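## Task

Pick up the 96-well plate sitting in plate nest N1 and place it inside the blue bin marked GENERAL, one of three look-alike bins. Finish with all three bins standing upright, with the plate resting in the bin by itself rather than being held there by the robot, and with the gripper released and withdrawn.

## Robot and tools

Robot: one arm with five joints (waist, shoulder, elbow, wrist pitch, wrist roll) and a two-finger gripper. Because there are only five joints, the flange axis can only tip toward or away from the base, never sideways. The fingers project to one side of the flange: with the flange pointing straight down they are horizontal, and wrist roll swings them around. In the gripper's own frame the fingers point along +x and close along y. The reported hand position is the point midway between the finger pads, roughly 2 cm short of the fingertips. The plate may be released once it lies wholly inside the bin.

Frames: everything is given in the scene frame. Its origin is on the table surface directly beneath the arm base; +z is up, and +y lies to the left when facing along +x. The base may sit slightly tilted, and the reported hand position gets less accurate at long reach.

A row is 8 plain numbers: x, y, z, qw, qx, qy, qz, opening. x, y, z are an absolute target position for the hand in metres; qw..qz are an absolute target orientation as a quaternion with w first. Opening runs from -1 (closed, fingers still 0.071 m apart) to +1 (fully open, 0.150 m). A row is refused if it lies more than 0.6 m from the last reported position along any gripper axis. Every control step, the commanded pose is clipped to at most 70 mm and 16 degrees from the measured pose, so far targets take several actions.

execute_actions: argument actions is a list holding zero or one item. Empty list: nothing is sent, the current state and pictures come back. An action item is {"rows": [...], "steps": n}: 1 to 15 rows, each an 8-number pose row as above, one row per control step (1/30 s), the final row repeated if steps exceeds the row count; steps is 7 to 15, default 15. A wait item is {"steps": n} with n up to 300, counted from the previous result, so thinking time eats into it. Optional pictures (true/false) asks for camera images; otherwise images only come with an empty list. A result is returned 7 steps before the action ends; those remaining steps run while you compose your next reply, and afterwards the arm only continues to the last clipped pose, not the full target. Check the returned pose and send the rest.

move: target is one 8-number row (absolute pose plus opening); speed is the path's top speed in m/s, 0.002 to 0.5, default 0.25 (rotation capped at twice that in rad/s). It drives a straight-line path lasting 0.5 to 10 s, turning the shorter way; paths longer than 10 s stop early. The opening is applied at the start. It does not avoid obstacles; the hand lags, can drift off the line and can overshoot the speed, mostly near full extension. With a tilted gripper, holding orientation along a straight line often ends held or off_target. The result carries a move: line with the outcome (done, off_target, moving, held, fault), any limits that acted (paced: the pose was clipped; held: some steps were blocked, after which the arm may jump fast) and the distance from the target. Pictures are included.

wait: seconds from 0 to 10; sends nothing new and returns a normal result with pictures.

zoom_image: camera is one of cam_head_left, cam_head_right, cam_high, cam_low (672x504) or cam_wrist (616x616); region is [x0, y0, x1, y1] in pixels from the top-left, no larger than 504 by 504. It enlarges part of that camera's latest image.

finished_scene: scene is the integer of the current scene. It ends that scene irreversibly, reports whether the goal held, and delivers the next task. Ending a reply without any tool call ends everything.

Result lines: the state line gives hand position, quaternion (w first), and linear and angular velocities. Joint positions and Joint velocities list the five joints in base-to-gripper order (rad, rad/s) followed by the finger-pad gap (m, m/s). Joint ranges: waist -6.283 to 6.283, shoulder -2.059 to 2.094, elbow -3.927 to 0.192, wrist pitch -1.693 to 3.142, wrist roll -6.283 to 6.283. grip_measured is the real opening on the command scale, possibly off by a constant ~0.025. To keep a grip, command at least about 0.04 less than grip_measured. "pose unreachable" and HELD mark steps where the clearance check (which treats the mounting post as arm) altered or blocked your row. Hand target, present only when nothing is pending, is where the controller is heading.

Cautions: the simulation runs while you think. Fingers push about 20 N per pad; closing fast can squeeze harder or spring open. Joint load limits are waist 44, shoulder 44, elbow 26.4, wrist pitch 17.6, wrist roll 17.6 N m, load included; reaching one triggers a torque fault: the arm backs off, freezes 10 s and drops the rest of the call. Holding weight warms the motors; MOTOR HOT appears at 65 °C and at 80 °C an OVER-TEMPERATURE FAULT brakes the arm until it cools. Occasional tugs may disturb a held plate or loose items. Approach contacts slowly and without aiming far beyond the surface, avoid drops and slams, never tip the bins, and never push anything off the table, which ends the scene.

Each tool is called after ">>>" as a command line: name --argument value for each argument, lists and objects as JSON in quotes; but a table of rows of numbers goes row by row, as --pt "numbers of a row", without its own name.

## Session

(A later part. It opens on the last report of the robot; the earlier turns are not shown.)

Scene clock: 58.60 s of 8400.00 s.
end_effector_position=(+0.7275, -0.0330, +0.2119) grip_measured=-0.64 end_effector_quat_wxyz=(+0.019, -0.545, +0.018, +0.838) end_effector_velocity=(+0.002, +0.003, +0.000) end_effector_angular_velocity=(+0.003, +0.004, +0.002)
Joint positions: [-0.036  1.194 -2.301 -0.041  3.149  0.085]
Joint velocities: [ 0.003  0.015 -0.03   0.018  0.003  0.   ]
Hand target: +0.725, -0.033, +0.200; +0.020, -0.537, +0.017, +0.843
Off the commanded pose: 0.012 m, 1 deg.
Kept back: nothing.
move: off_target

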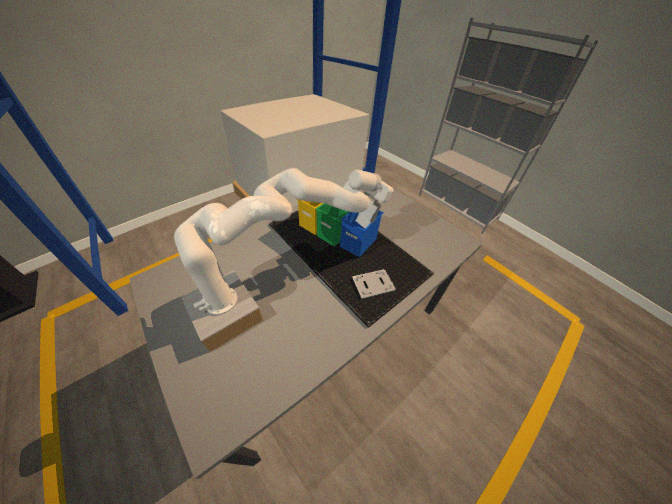

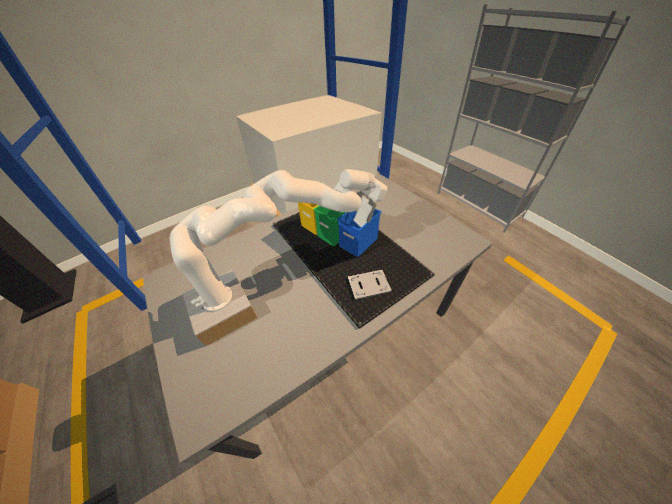

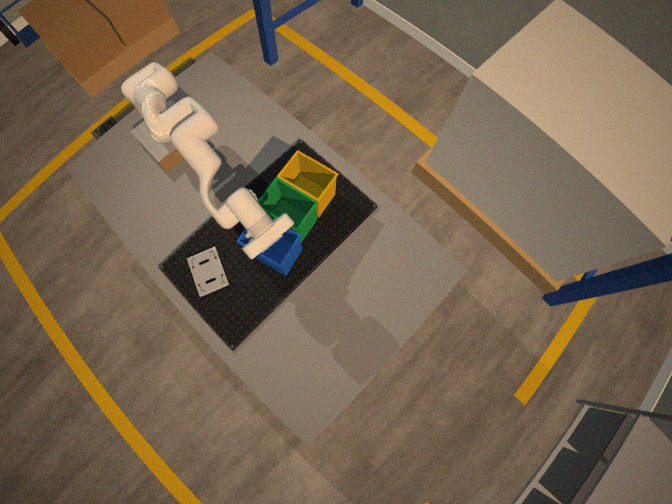

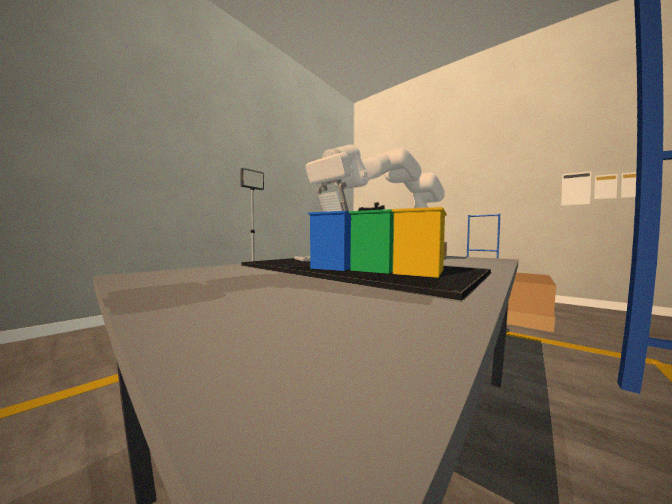

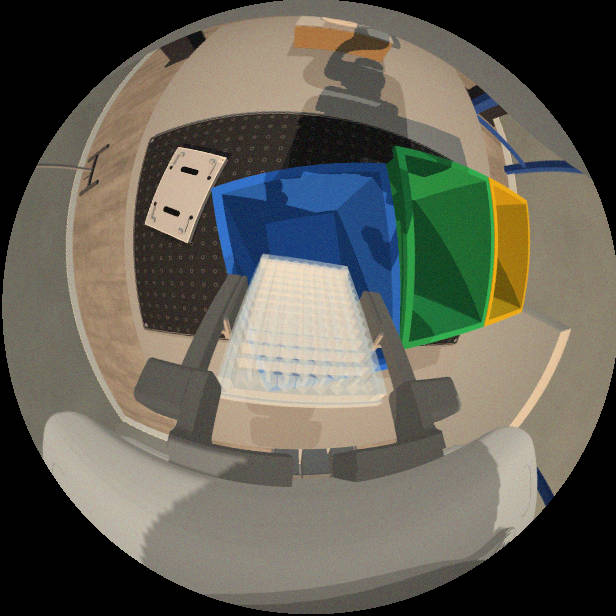

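>>> move --target '[0.725,-0.033,0.222,0.017,-0.537,0.011,0.843,-0.75]' --speed 0.03

>>> move --target '[0.725,-0.033,0.222,0.017,-0.537,0.011,0.843,-0.2]'

>>> move --target '[0.68,-0.033,0.34,0.017,-0.537,0.011,0.843,-0.2]' --speed 0.1

Scene clock: 59.97 s of 8400.00 s.
end_effector_position=(+0.7249, -0.0328, +0.2215) grip_measured=-0.64 end_effector_quat_wxyz=(+0.020, -0.537, +0.017, +0.843) end_effector_velocity=(+0.001, -0.000, +0.002) end_effector_angular_velocity=(-0.002, -0.003, +0.001)
Joint positions: [-0.036  1.171 -2.292 -0.007  3.149  0.085]
Joint velocities: [ 0.    -0.001 -0.002 -0.    -0.002  0.   ]
Hand target: +0.725, -0.033, +0.222; +0.020, -0.537, +0.018, +0.843
Off the commanded pose: 0.001 m, 1 deg.
Kept back: nothing.
move: done

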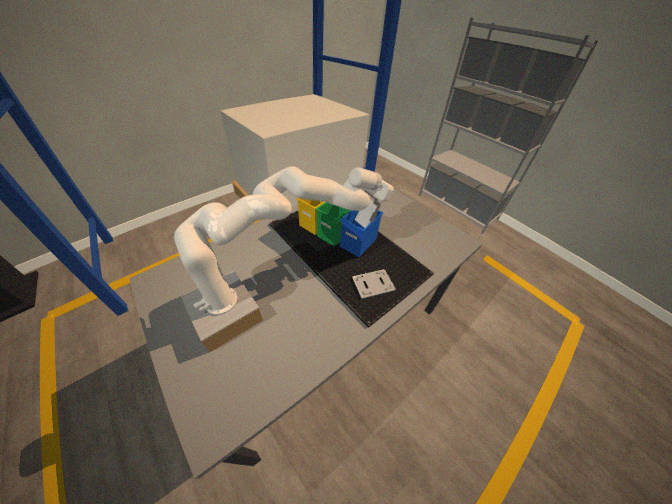

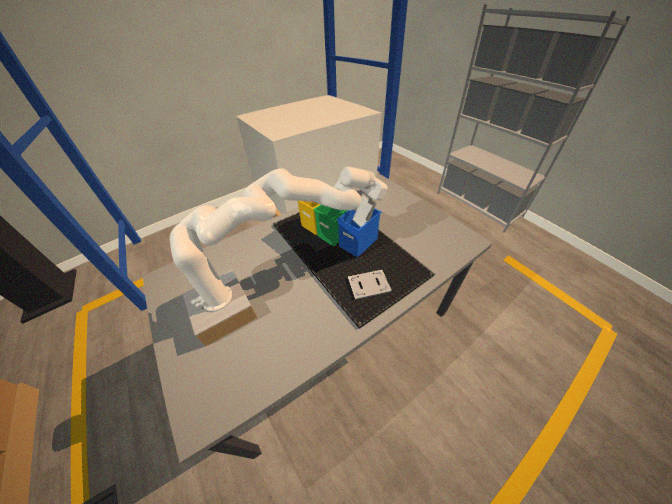

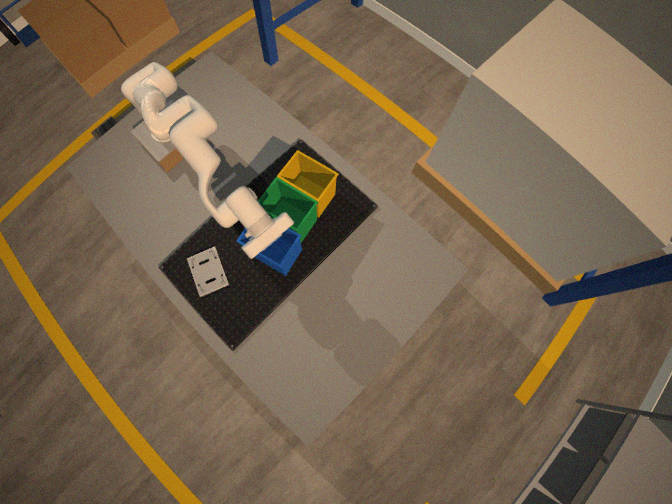

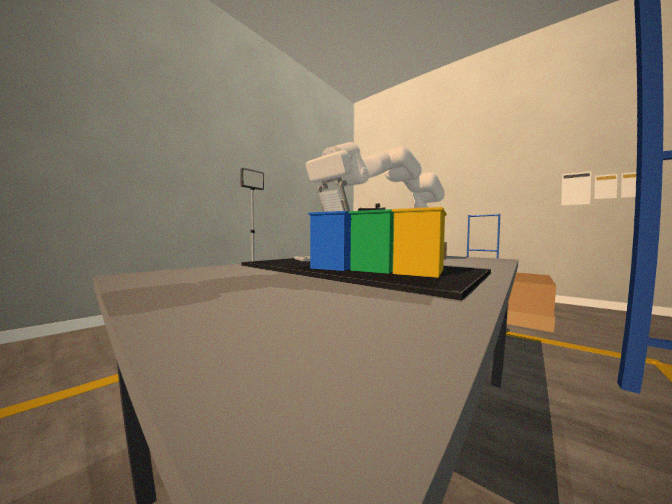

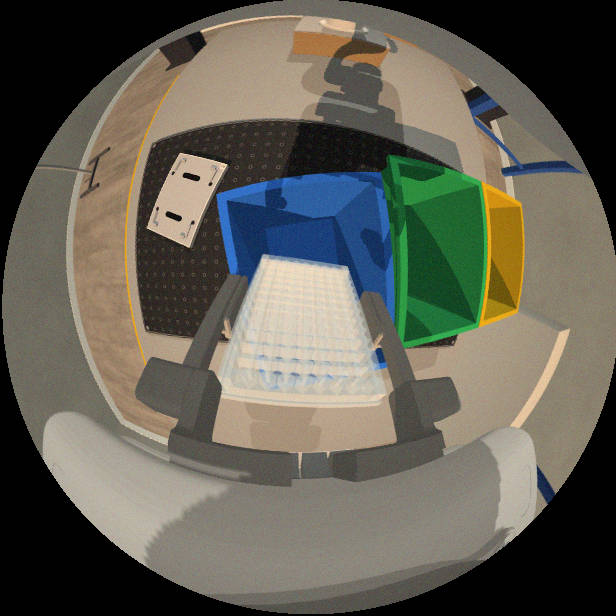

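Scene clock: 60.67 s of 8400.00 s.
end_effector_position=(+0.7250, -0.0328, +0.2220) grip_measured=-0.20 end_effector_quat_wxyz=(+0.020, -0.537, +0.018, +0.843) end_effector_velocity=(-0.000, +0.000, -0.000) end_effector_angular_velocity=(+0.001, +0.000, +0.000)
Joint positions: [-0.036  1.171 -2.292 -0.007  3.149  0.103]
Joint velocities: [0.    0.    0.    0.    0.001 0.   ]
Hand target: +0.725, -0.033, +0.222; +0.020, -0.537, +0.018, +0.843
Off the commanded pose: 0.000 m, 1 deg.
Kept back: nothing.
move: done

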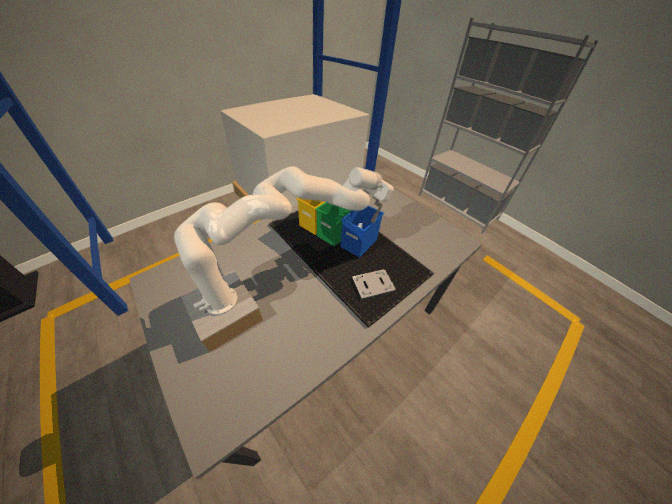

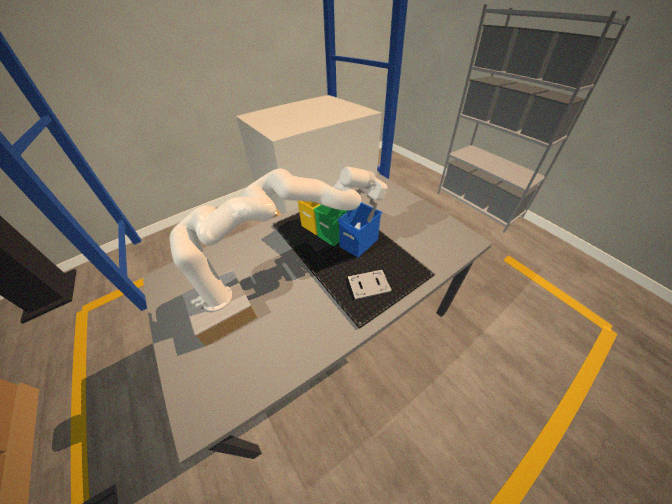

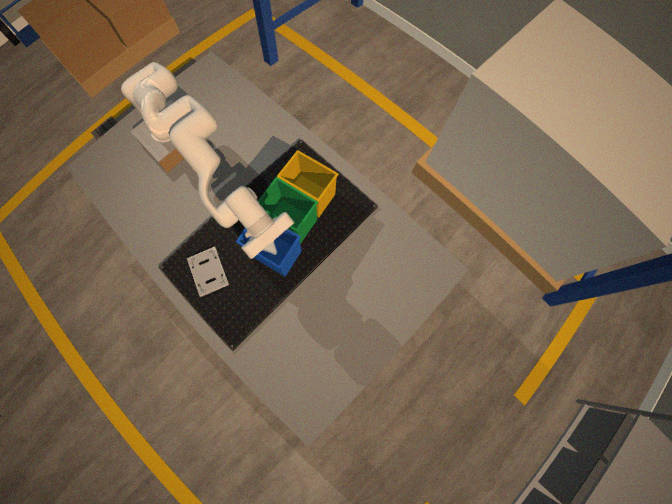

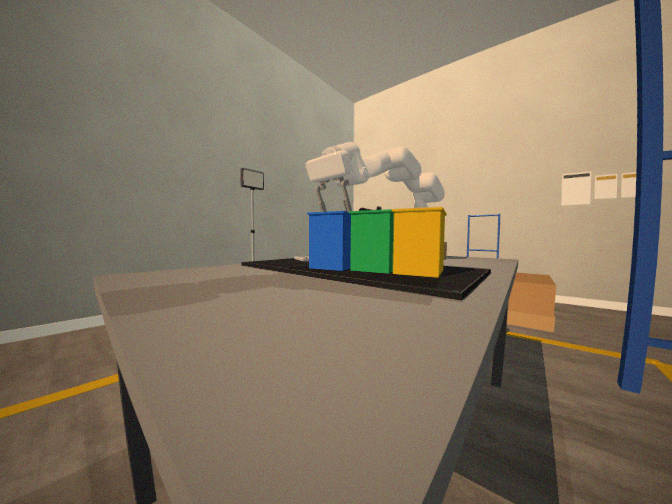

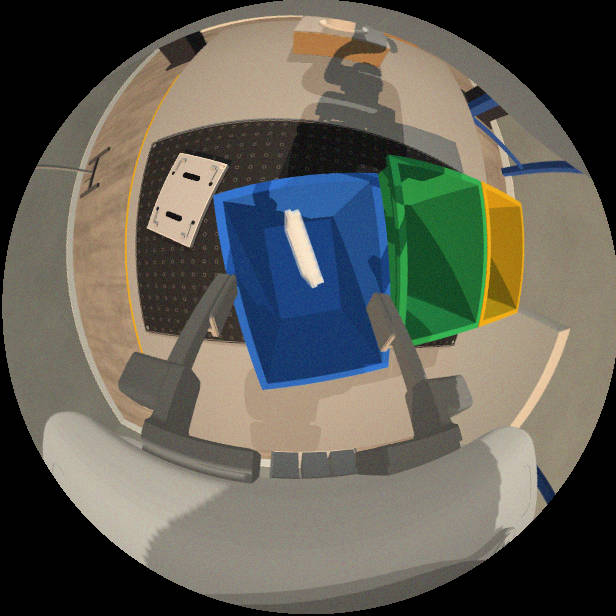

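Scene clock: 62.33 s of 8400.00 s.
end_effector_position=(+0.6801, -0.0329, +0.3391) grip_measured=-0.20 end_effector_quat_wxyz=(+0.021, -0.536, +0.020, +0.844) end_effector_velocity=(-0.001, +0.000, -0.000) end_effector_angular_velocity=(+0.000, +0.002, +0.000)
Joint positions: [-0.041  0.77  -1.927  0.03   3.145  0.103]
Joint velocities: [ 0.    -0.005  0.008 -0.001 -0.    -0.   ]
Hand target: +0.680, -0.033, +0.340; +0.021, -0.537, +0.020, +0.843
Off the commanded pose: 0.001 m, 1 deg.
Kept back: nothing.
move: done

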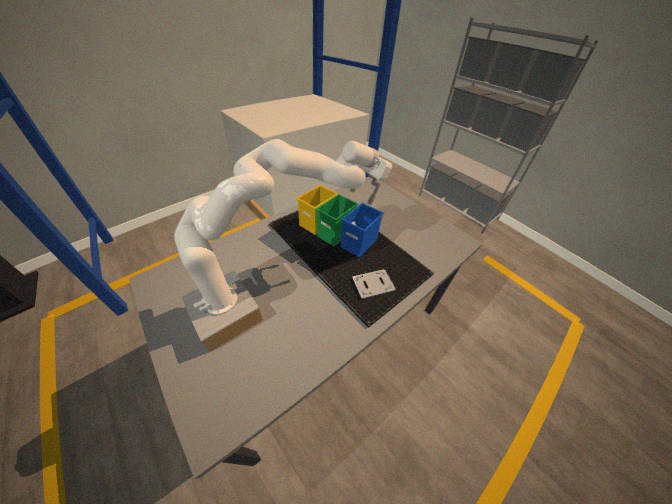

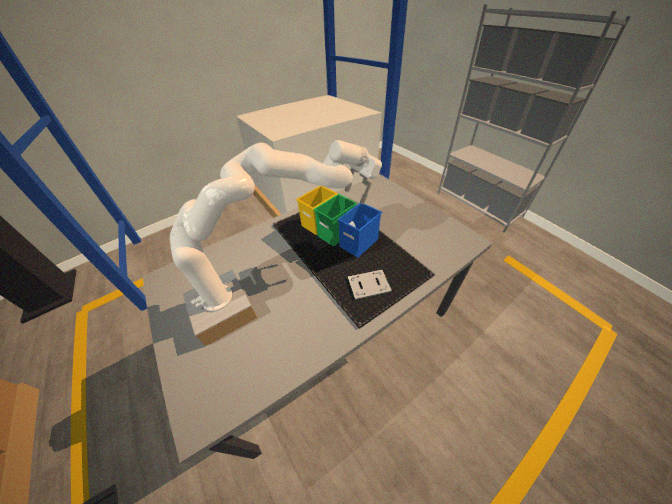

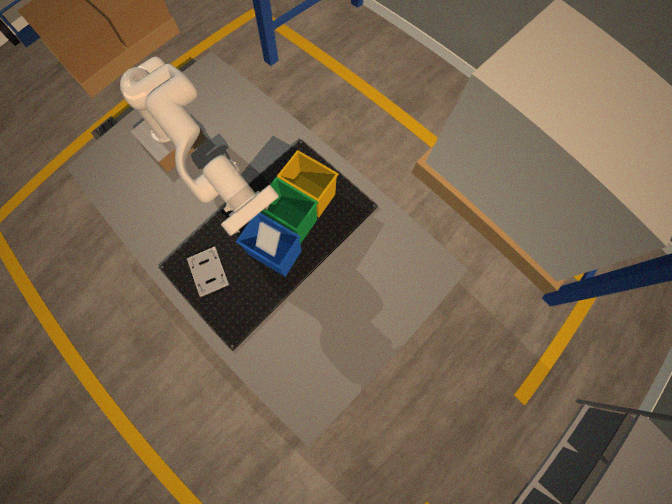

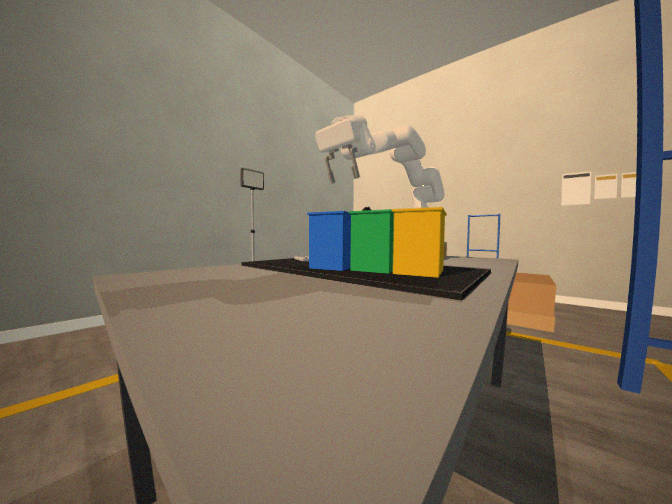

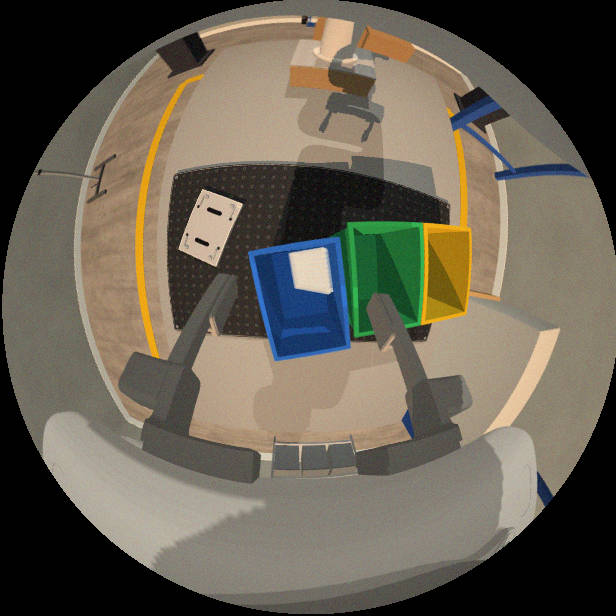

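In, below the rim.

>>> finished_scene --scene 1

The scene is finished: the task was done.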